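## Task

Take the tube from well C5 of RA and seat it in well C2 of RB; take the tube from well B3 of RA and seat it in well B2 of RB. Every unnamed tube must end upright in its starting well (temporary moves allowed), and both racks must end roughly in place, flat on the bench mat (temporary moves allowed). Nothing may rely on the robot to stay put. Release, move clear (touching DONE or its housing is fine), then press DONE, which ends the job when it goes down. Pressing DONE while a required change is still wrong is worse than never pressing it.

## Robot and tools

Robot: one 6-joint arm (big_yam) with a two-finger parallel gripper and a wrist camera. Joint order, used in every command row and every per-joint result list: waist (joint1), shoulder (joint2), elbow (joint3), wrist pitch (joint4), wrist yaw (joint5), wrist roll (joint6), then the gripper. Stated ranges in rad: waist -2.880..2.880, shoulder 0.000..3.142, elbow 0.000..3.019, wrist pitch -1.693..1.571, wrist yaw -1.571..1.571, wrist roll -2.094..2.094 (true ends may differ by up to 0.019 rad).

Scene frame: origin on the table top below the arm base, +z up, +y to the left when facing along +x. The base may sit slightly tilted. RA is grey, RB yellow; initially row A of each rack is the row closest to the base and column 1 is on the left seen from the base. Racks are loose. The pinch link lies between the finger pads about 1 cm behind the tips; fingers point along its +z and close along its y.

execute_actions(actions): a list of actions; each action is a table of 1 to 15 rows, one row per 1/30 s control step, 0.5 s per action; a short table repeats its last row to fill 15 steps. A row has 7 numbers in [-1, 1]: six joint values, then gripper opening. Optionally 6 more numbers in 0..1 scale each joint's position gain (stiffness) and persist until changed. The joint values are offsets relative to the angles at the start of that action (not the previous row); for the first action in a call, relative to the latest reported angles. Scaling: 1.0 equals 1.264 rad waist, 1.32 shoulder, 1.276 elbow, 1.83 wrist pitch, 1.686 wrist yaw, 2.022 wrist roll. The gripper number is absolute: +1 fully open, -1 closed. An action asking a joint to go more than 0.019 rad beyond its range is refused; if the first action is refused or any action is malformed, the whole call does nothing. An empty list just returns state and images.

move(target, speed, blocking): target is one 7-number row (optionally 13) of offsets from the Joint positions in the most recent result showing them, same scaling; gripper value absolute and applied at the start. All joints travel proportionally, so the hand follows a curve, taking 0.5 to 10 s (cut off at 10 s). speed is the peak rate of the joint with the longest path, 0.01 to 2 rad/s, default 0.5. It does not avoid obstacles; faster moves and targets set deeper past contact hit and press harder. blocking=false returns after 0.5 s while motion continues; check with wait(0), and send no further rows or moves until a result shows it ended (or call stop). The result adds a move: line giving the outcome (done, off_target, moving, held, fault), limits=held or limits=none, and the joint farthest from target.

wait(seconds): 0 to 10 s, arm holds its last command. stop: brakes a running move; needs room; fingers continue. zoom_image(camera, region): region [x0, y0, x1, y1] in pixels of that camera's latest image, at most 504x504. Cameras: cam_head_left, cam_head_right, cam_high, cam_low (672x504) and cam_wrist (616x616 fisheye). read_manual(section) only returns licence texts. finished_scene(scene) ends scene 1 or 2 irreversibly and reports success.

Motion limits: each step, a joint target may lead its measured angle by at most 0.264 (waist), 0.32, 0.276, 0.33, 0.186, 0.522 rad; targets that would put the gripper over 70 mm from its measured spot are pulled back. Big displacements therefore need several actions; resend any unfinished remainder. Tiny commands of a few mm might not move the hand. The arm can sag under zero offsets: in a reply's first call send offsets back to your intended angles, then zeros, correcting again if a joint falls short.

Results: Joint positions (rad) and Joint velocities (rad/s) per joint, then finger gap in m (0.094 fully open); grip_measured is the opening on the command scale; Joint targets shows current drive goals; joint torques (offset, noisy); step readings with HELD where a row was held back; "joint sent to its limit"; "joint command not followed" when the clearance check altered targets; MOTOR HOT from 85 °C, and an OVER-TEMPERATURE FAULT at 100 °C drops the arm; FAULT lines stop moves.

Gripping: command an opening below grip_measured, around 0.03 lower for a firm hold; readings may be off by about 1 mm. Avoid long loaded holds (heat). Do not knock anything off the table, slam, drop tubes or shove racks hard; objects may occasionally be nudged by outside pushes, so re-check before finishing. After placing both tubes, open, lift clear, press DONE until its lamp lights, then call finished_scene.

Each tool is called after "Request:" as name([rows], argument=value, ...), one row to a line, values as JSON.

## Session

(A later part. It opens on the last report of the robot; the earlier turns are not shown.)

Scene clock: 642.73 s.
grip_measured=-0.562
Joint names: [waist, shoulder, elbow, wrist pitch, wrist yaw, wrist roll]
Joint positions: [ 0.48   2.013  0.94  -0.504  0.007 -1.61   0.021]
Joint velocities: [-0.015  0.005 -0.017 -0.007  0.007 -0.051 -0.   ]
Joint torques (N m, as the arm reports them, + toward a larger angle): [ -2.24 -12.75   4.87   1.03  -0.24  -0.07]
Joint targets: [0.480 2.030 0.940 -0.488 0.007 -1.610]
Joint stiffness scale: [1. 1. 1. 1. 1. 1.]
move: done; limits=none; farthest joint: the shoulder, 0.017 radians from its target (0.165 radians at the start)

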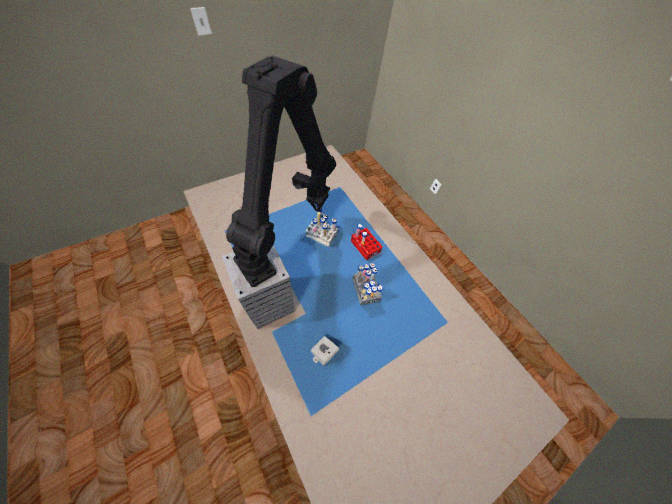

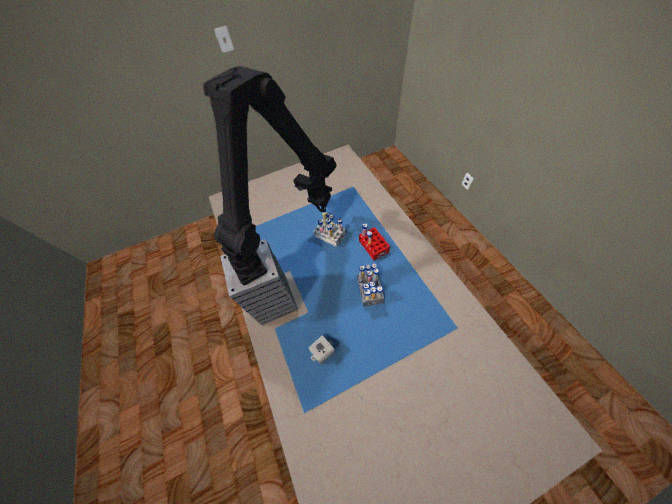

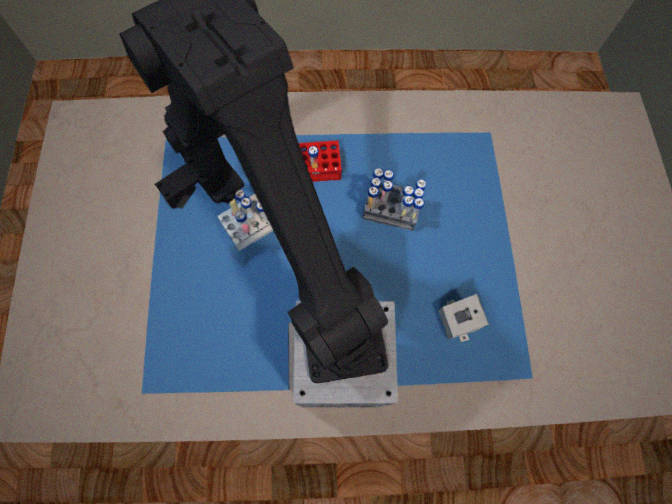

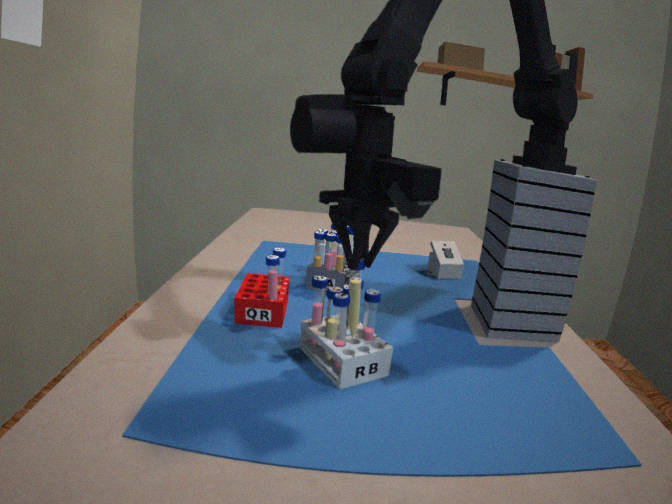

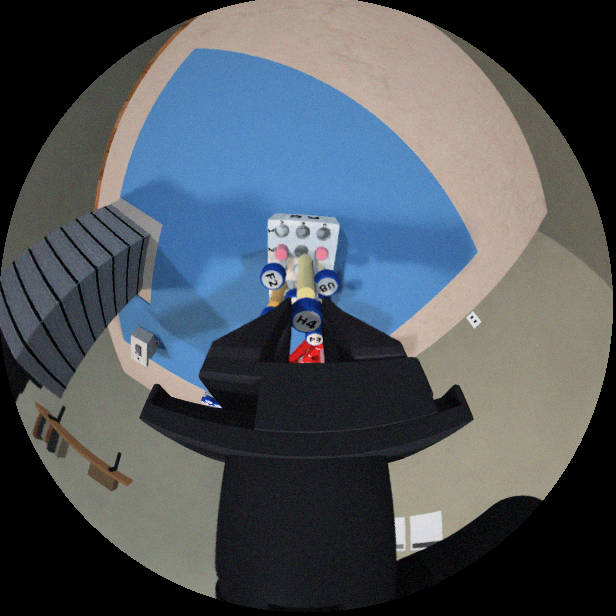

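Request:
move(target=[0,0.05,0,0.035,0,0,-0.6], speed=0.04)

Request:
zoom_image(camera="cam_wrist", region=[236,200,376,340])

Request:
zoom_image(camera="cam_low", region=[270,200,430,390])

Scene clock: 651.40 s.
grip_measured=-0.562
Joint names: [waist, shoulder, elbow, wrist pitch, wrist yaw, wrist roll]
Joint positions: [ 0.48   2.061  0.94  -0.455  0.007 -1.61   0.021]
Joint velocities: [-0.005  0.005 -0.007 -0.012  0.022  0.037 -0.001]
Joint torques (N m, as the arm reports them, + toward a larger angle): [ -1.95 -13.27   4.21   1.02  -0.25  -0.01]
Joint targets: [0.480 2.079 0.940 -0.440 0.007 -1.610]
Joint stiffness scale: [1. 1. 1. 1. 1. 1.]
move: done; limits=none; farthest joint: the shoulder, 0.018 radians from its target (0.066 radians at the start)

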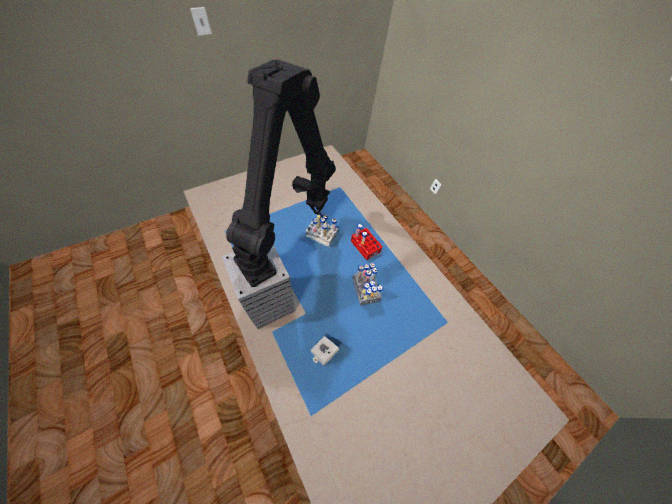

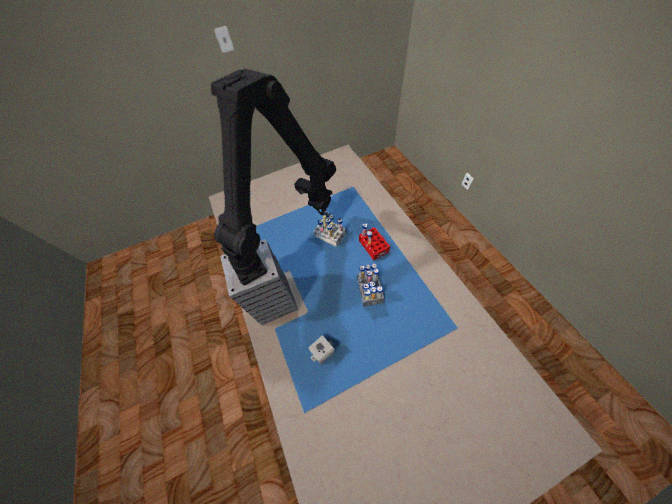

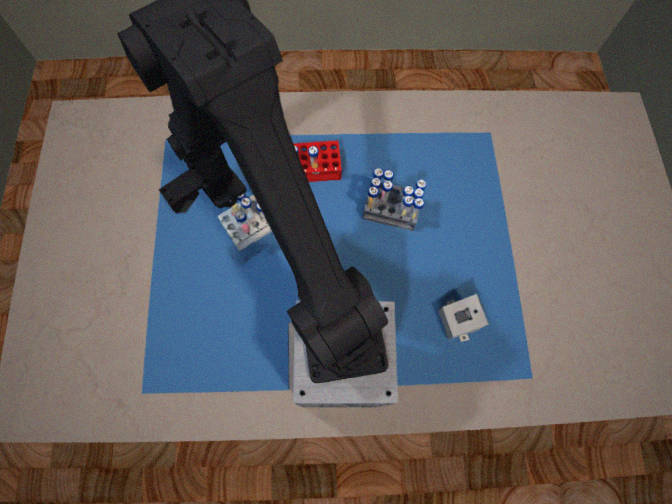

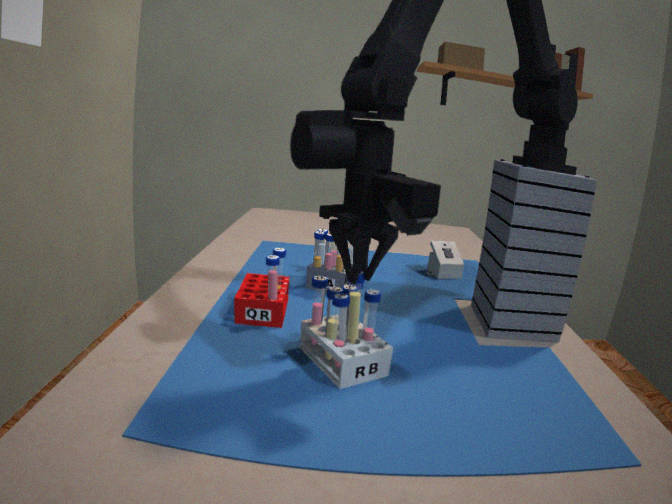

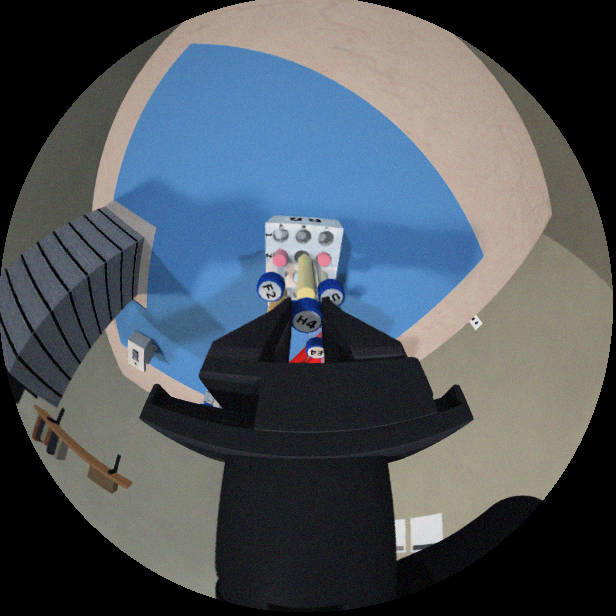

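Region (236, 200, 376, 340) of cam_wrist's 616x616 image, scaled by 3.600, with more detail than that image has.

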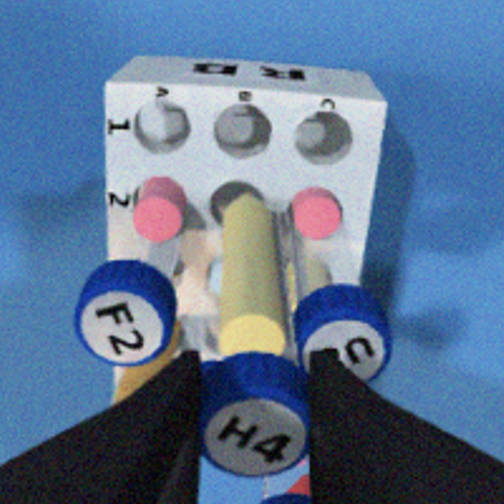

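Region (270, 200, 430, 390) of cam_low's 672x504 image, scaled by 2.653, with more detail than that image has; it fills the left 424 columns of this view, and the rest is white.

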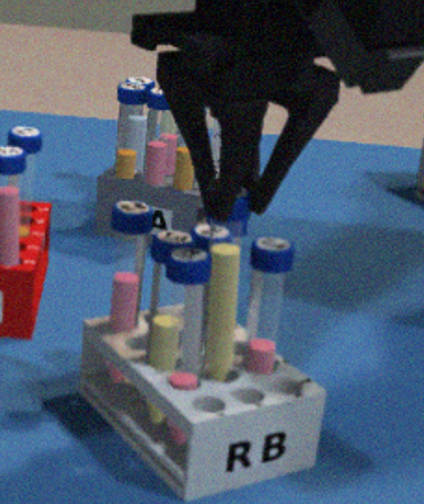

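Request:
move(target=[0,0.048,0,0.031,0,0,-0.6], speed=0.04)

Request:
zoom_image(camera="cam_low", region=[270,200,430,390])

Scene clock: 679.63 s.
grip_measured=-0.562
Joint names: [waist, shoulder, elbow, wrist pitch, wrist yaw, wrist roll]
Joint positions: [ 0.48   2.105  0.94  -0.414  0.007 -1.61   0.021]
Joint velocities: [-0.005 -0.015  0.007  0.007  0.007  0.051 -0.001]
Joint torques (N m, as the arm reports them, + toward a larger angle): [ -2.57 -12.86   3.98   0.95  -0.26  -0.03]
Joint targets: [0.480 2.124 0.940 -0.398 0.007 -1.610]
Joint stiffness scale: [1. 1. 1. 1. 1. 1.]
move: done; limits=none; farthest joint: the shoulder, 0.019 radians from its target (0.064 radians at the start)

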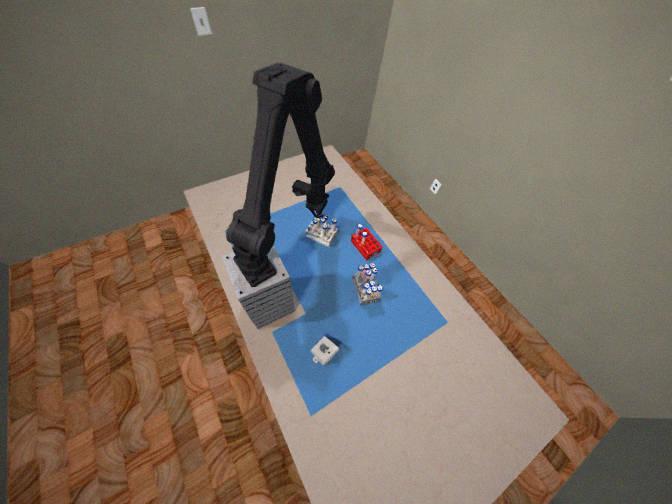

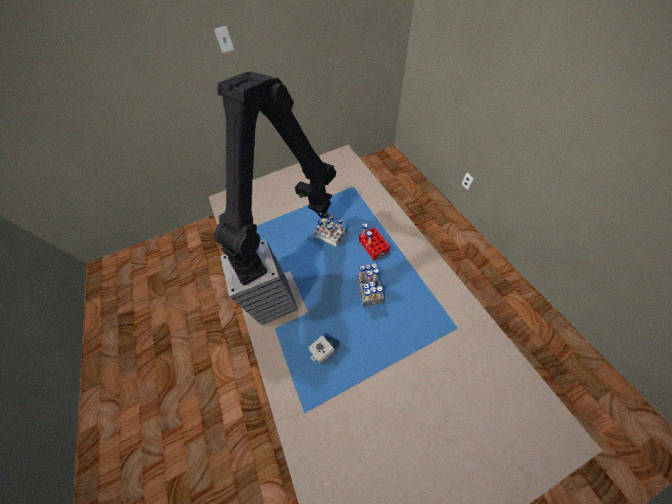

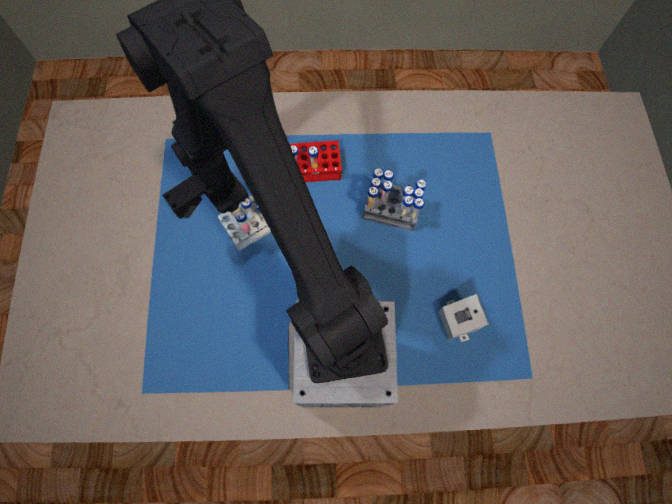

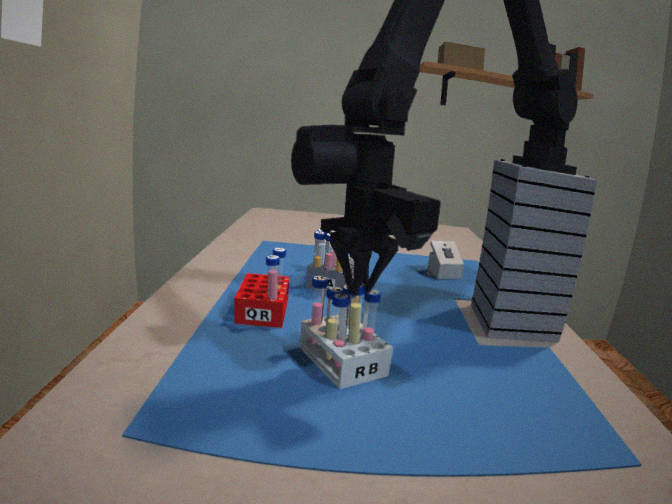

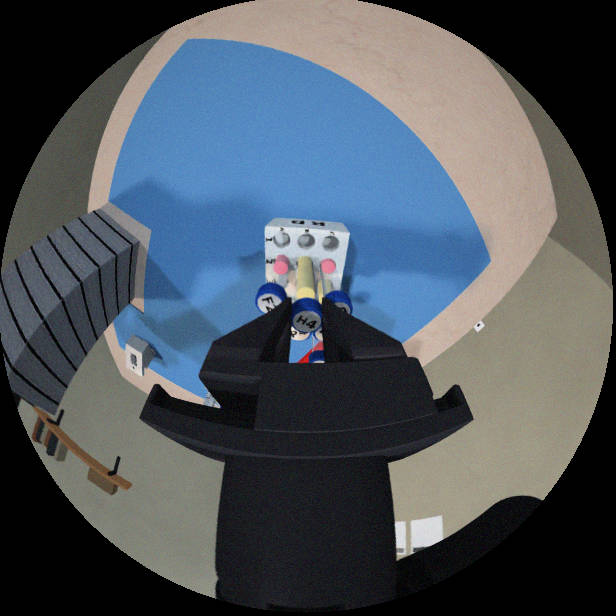

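Region (270, 200, 430, 390) of cam_low's 672x504 image, scaled by 2.653, with more detail than that image has; it fills the left 424 columns of this view, and the rest is white.

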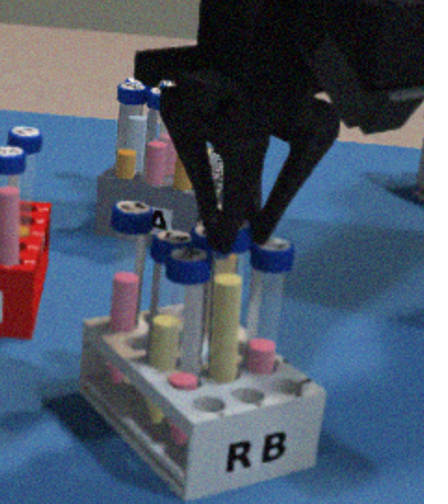

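Request:
move(target=[0,0.014,0,0.008,0,0,-0.46])

Request:
move(target=[0,-0.06,0,-0.04,0,0,-0.46], speed=0.08)

Request:
zoom_image(camera="cam_low", region=[270,200,430,390])

Scene clock: 685.33 s.
grip_measured=-0.461
Joint names: [waist, shoulder, elbow, wrist pitch, wrist yaw, wrist roll]
Joint positions: [ 0.48   2.105  0.94  -0.414  0.007 -1.61   0.025]
Joint velocities: [-0.005 -0.015 -0.007  0.007 -0.007 -0.037 -0.001]
Joint torques (N m, as the arm reports them, + toward a larger angle): [ -2.   -13.59   4.06   0.76  -0.22  -0.01]
Joint targets: [0.480 2.124 0.940 -0.399 0.007 -1.610]
Joint stiffness scale: [1. 1. 1. 1. 1. 1.]
move: done; limits=none; farthest joint: the shoulder, 0.018 radians from its target (0.018 radians at the start)

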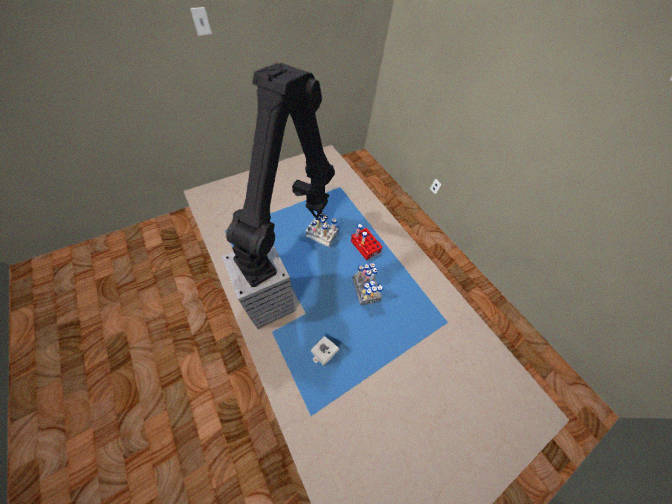

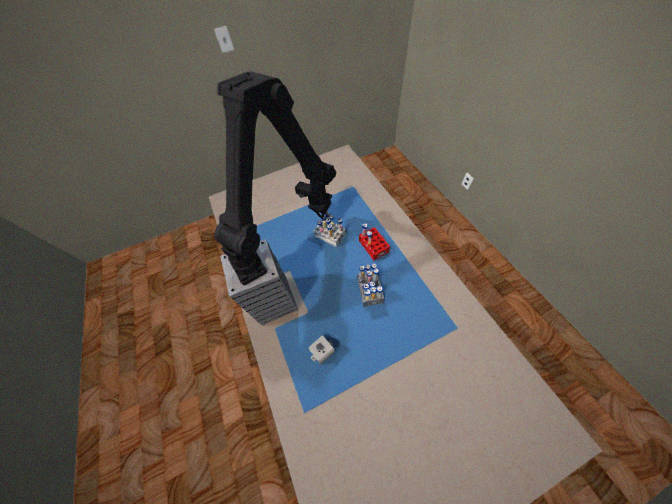

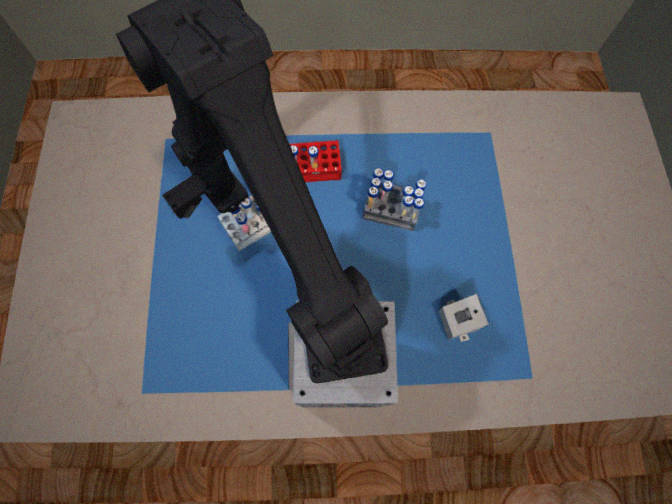

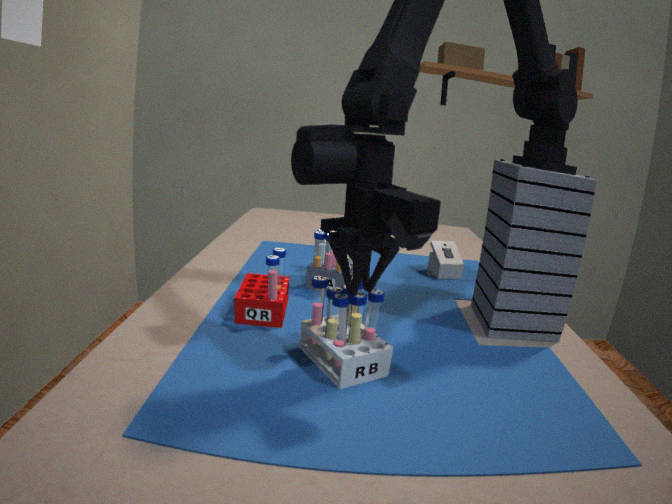

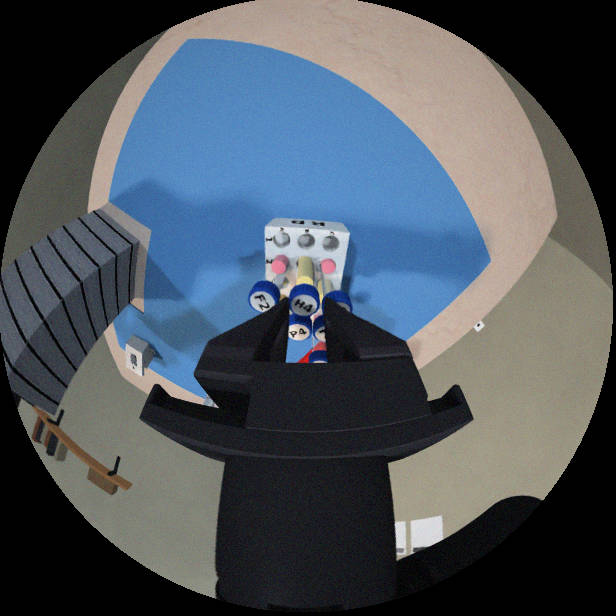

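Scene clock: 686.67 s.
grip_measured=-0.461
Joint names: [waist, shoulder, elbow, wrist pitch, wrist yaw, wrist roll]
Joint positions: [ 0.48   2.041  0.94  -0.473  0.007 -1.61   0.025]
Joint velocities: [-0.005 -0.015 -0.002  0.007 -0.022 -0.037 -0.002]
Joint torques (N m, as the arm reports them, + toward a larger angle): [ -2.34 -15.37   4.46  -0.25  -0.19  -0.02]
Joint targets: [0.480 2.026 0.940 -0.487 0.007 -1.610]
Joint stiffness scale: [1. 1. 1. 1. 1. 1.]
move: done; limits=none; farthest joint: the shoulder, 0.015 radians from its target (0.080 radians at the start)

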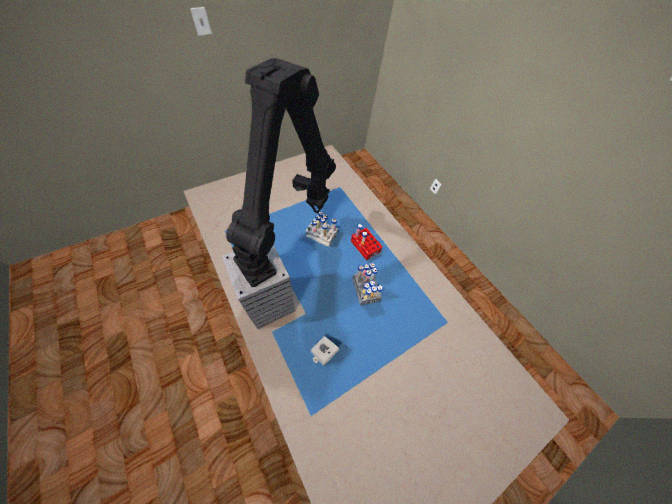

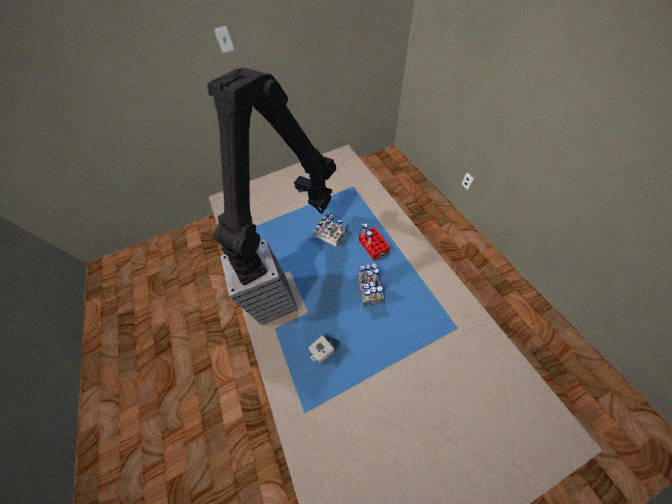

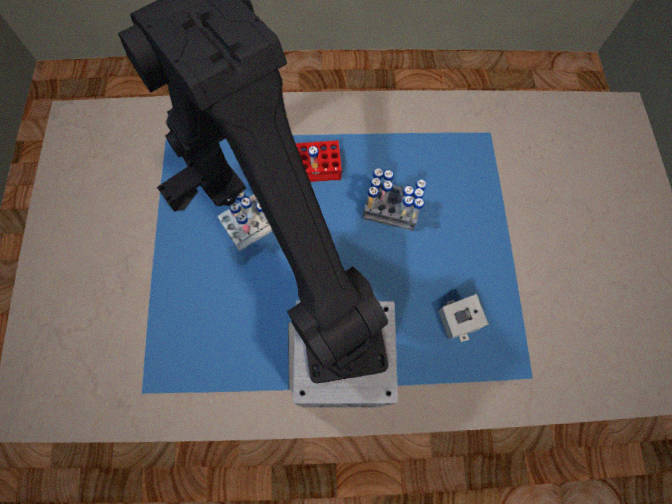

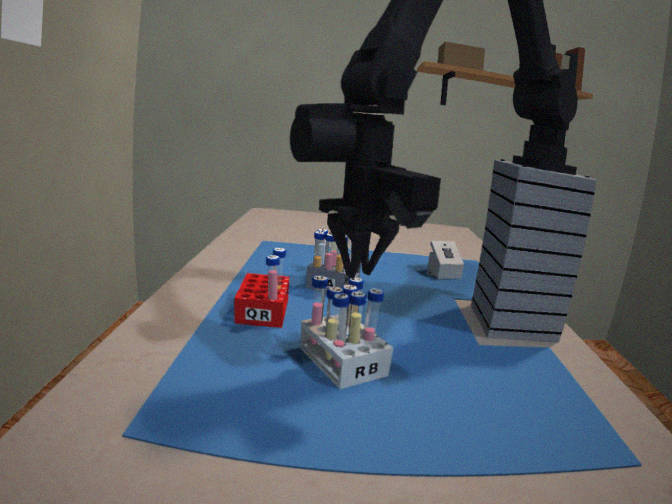

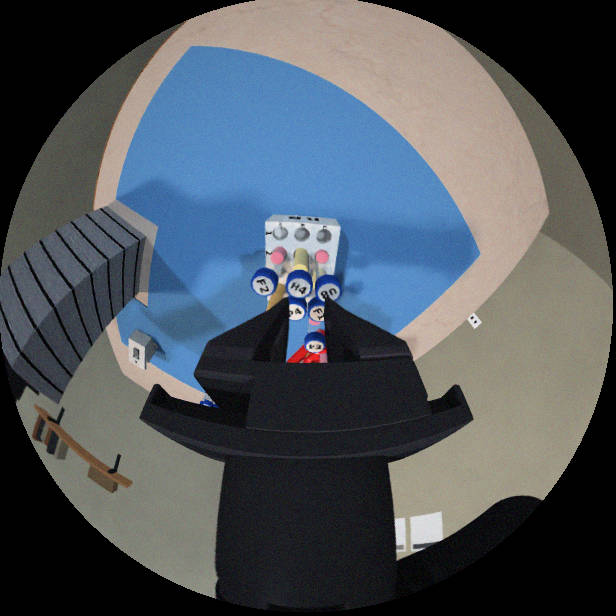

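Region (270, 200, 430, 390) of cam_low's 672x504 image, scaled by 2.653, with more detail than that image has; it fills the left 424 columns of this view, and the rest is white.

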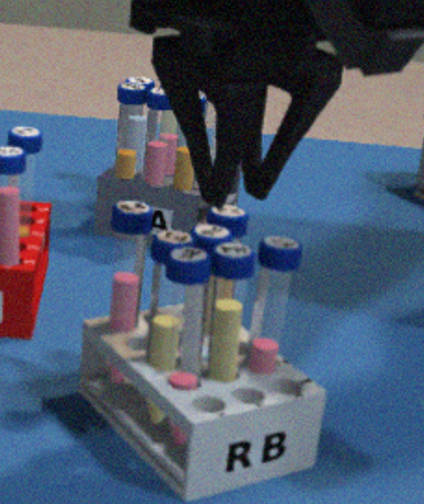

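Request:
move(target=[-0.398,0.1265,0.248,-0.07,0,0.771,-0.45], speed=0.6)

Request:
zoom_image(camera="cam_wrist", region=[236,240,376,370])

Scene clock: 695.87 s.
grip_measured=-0.451
Joint names: [waist, shoulder, elbow, wrist pitch, wrist yaw, wrist roll]
Joint positions: [-0.018  2.185  1.224 -0.586  0.007 -0.063  0.026]
Joint velocities: [ 0.005 -0.005  0.002  0.002  0.081 -0.022  0.   ]
Joint torques (N m, as the arm reports them, + toward a larger angle): [ -2.14 -15.75   8.73  -0.12  -0.15   0.09]
Joint targets: [-0.023 2.208 1.256 -0.601 0.007 -0.051]
Joint stiffness scale: [1. 1. 1. 1. 1. 1.]
move: off_target; limits=none; farthest joint: the elbow, 0.032 radians from its target (0.317 radians at the start)

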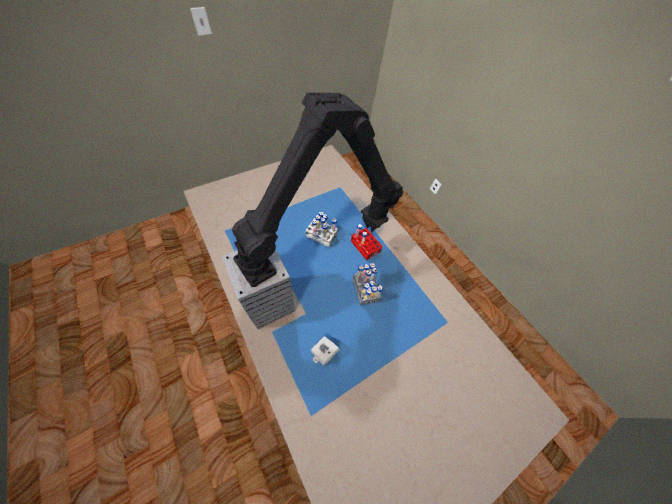

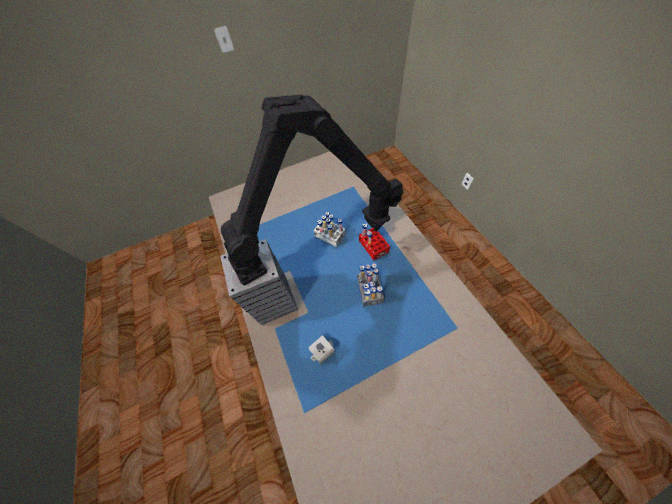

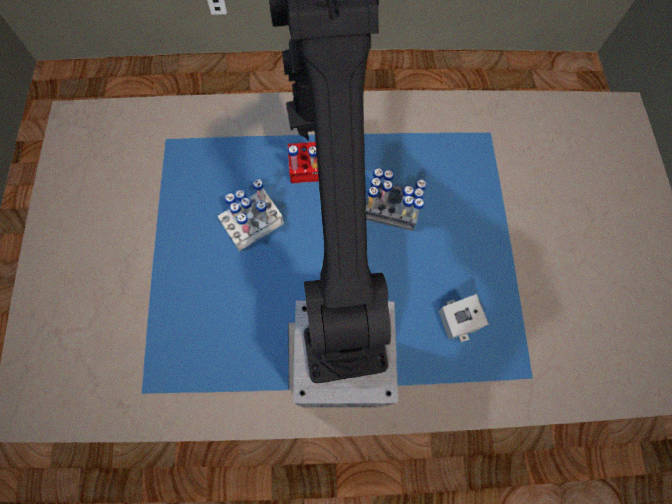

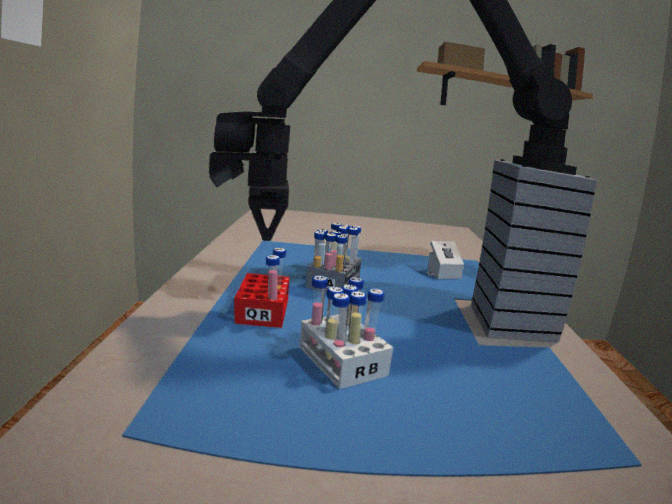

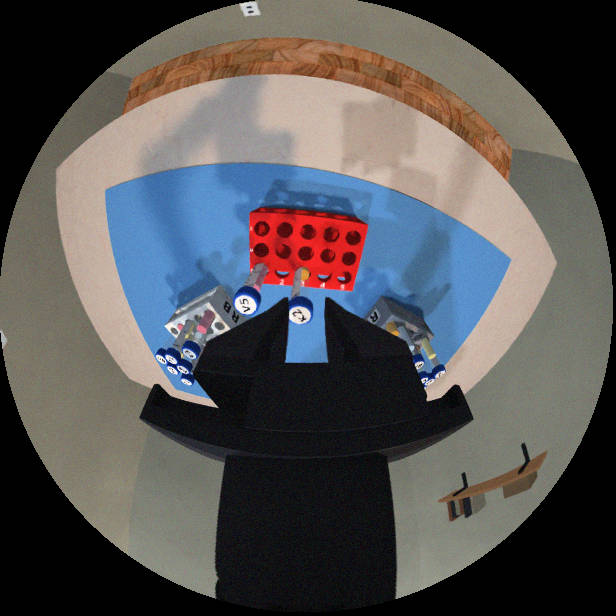

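Region (236, 240, 376, 370) of cam_wrist's 616x616 image, scaled by 3.600, with more detail than that image has; it fills the top 468 rows of this view, and the rest is white.

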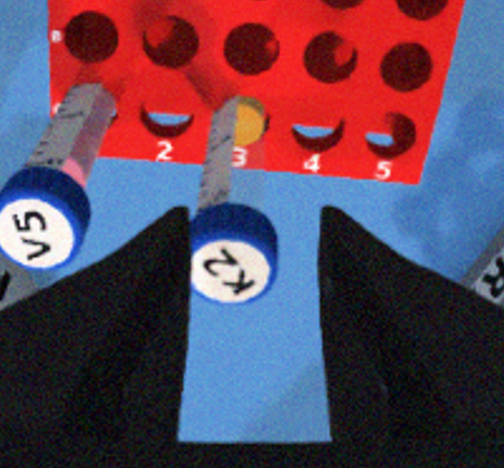

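Request:
move(target=[0.016,0.03,0.02,0.016,0,0,-0.45], speed=0.05)

Request:
zoom_image(camera="cam_wrist", region=[236,240,376,370])

Scene clock: 701.80 s.
grip_measured=-0.451
Joint names: [waist, shoulder, elbow, wrist pitch, wrist yaw, wrist roll]
Joint positions: [-0.011  2.205  1.224 -0.574  0.007 -0.063  0.026]
Joint velocities: [-0.015  0.005  0.007  0.022 -0.022 -0.037  0.001]
Joint torques (N m, as the arm reports them, + toward a larger angle): [ -0.77 -15.99   8.04   1.    -0.13  -0.01]
Joint targets: [0.002 2.225 1.250 -0.557 0.007 -0.063]
Joint stiffness scale: [1. 1. 1. 1. 1. 1.]
move: off_target; limits=none; farthest joint: the elbow, 0.025 radians from its target (0.025 radians at the start)

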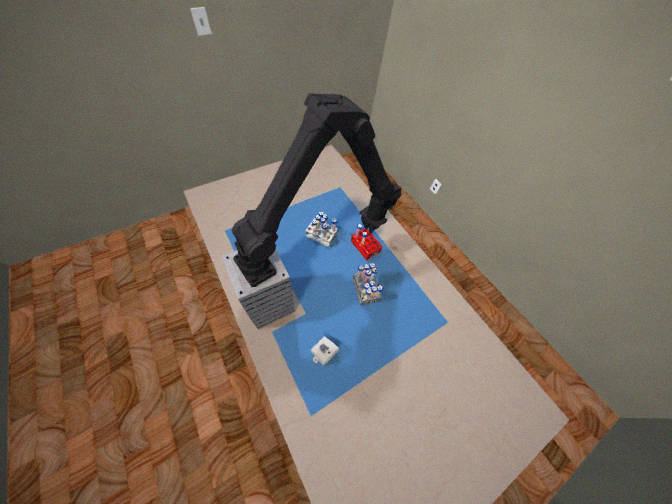

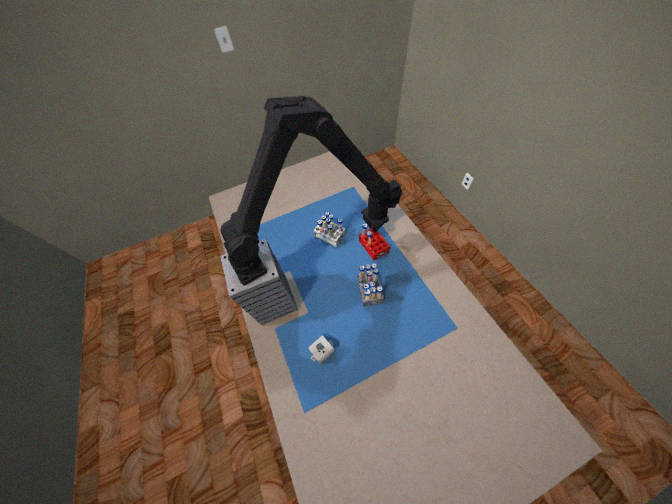

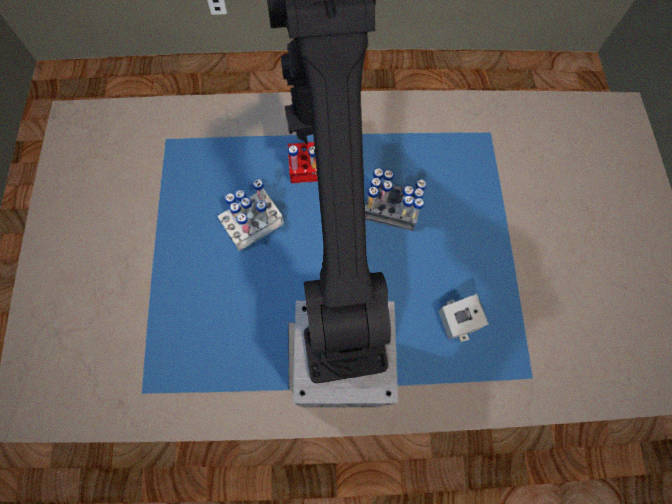

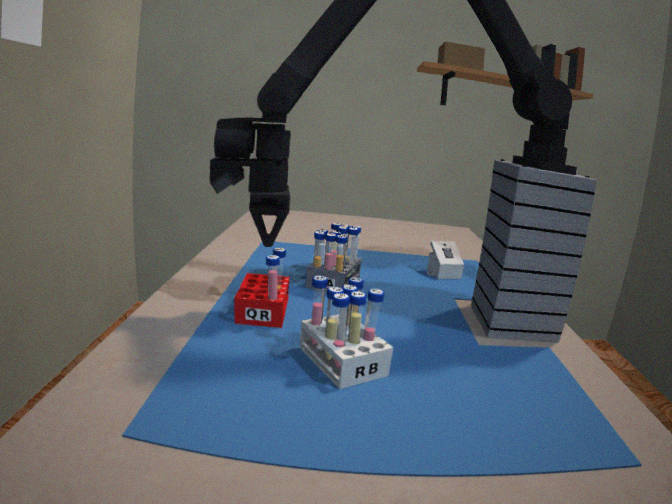

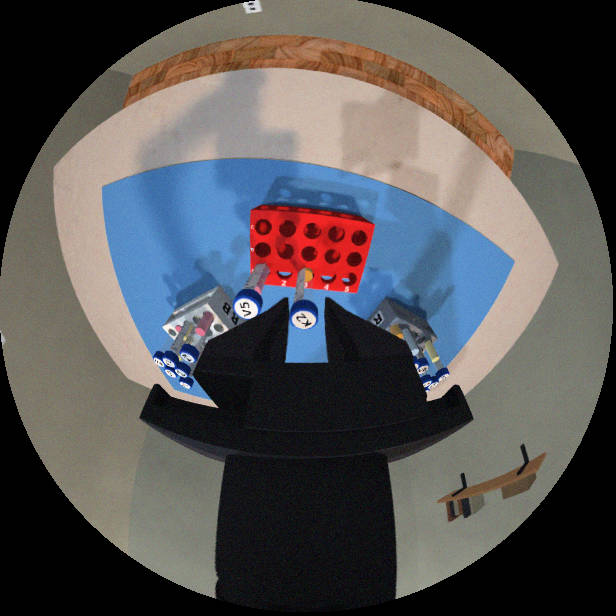

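Region (236, 240, 376, 370) of cam_wrist's 616x616 image, scaled by 3.600, with more detail than that image has; it fills the top 468 rows of this view, and the rest is white.

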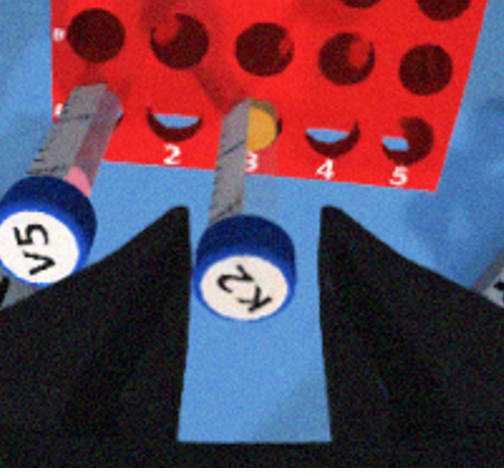

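Request:
move(target=[0.013,0.048,0.02,0.027,0,0,-0.42], speed=0.04)

Request:
zoom_image(camera="cam_wrist", region=[236,240,376,370])

Request:
zoom_image(camera="cam_low", region=[210,200,350,340])

Scene clock: 711.33 s.
grip_measured=-0.422
Joint names: [waist, shoulder, elbow, wrist pitch, wrist yaw, wrist roll]
Joint positions: [-0.009  2.247  1.224 -0.541  0.007 -0.063  0.027]
Joint velocities: [-0.005  0.005 -0.012  0.012  0.007  0.022 -0.   ]
Joint torques (N m, as the arm reports them, + toward a larger angle): [ -1.08 -15.58   7.82   1.14  -0.17  -0.06]
Joint targets: [0.005 2.268 1.250 -0.524 0.007 -0.063]
Joint stiffness scale: [1. 1. 1. 1. 1. 1.]
move: off_target; limits=none; farthest joint: the elbow, 0.025 radians from its target (0.025 radians at the start)

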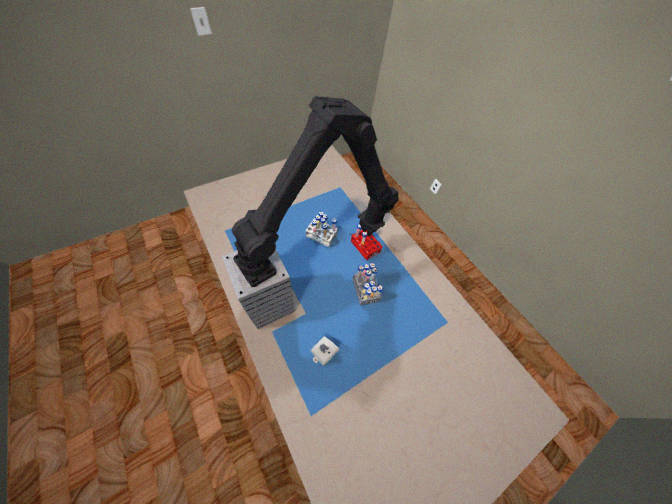

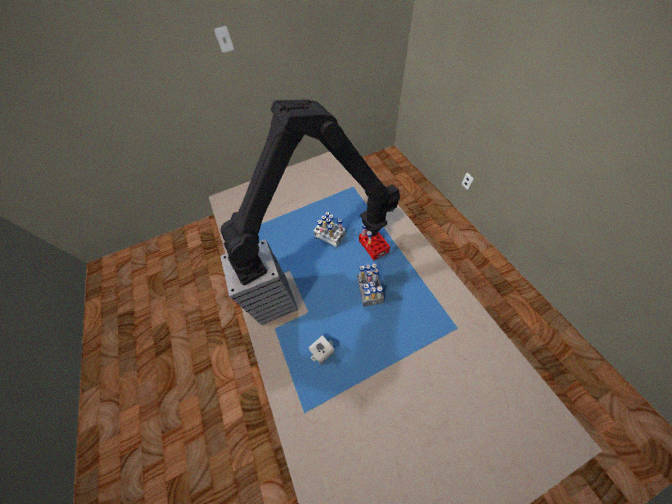

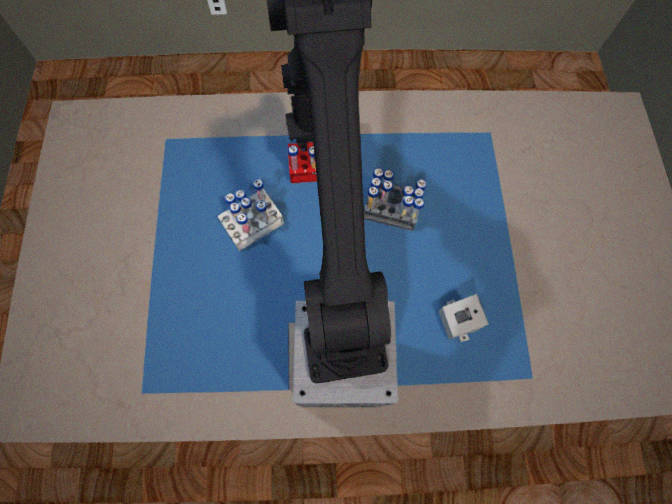

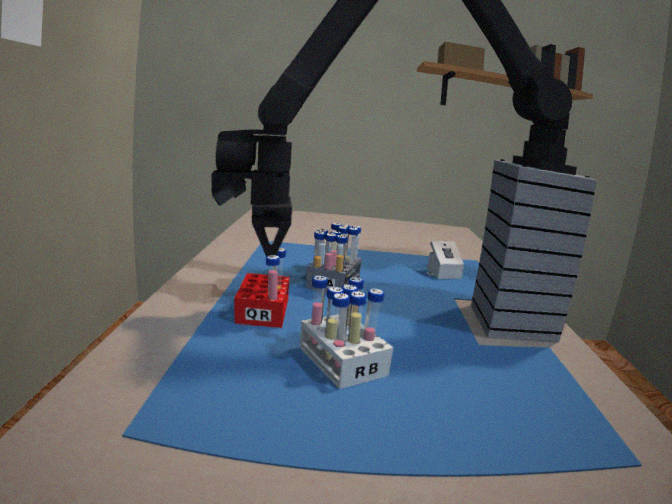

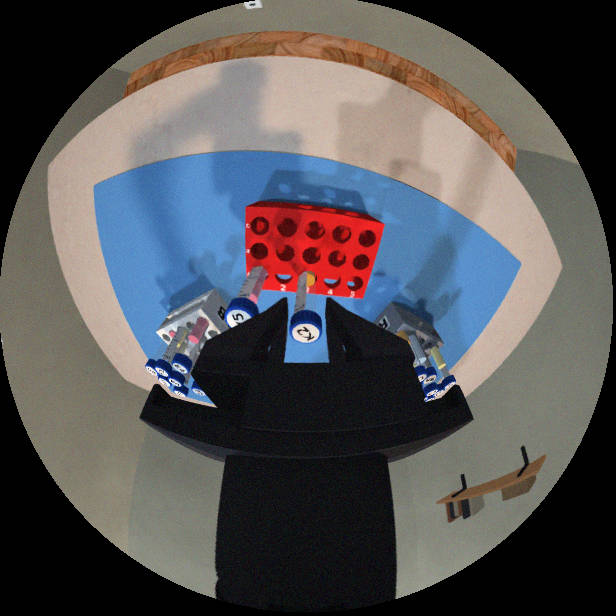

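Region (236, 240, 376, 370) of cam_wrist's 616x616 image, scaled by 3.600, with more detail than that image has; it fills the top 468 rows of this view, and the rest is white.

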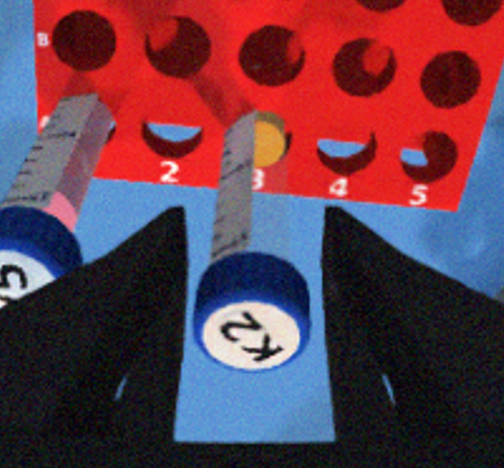

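Region (210, 200, 350, 340) of cam_low's 672x504 image, scaled by 3.600, with more detail than that image has.

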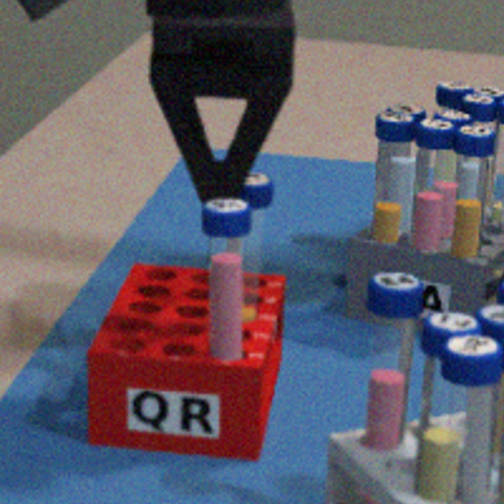

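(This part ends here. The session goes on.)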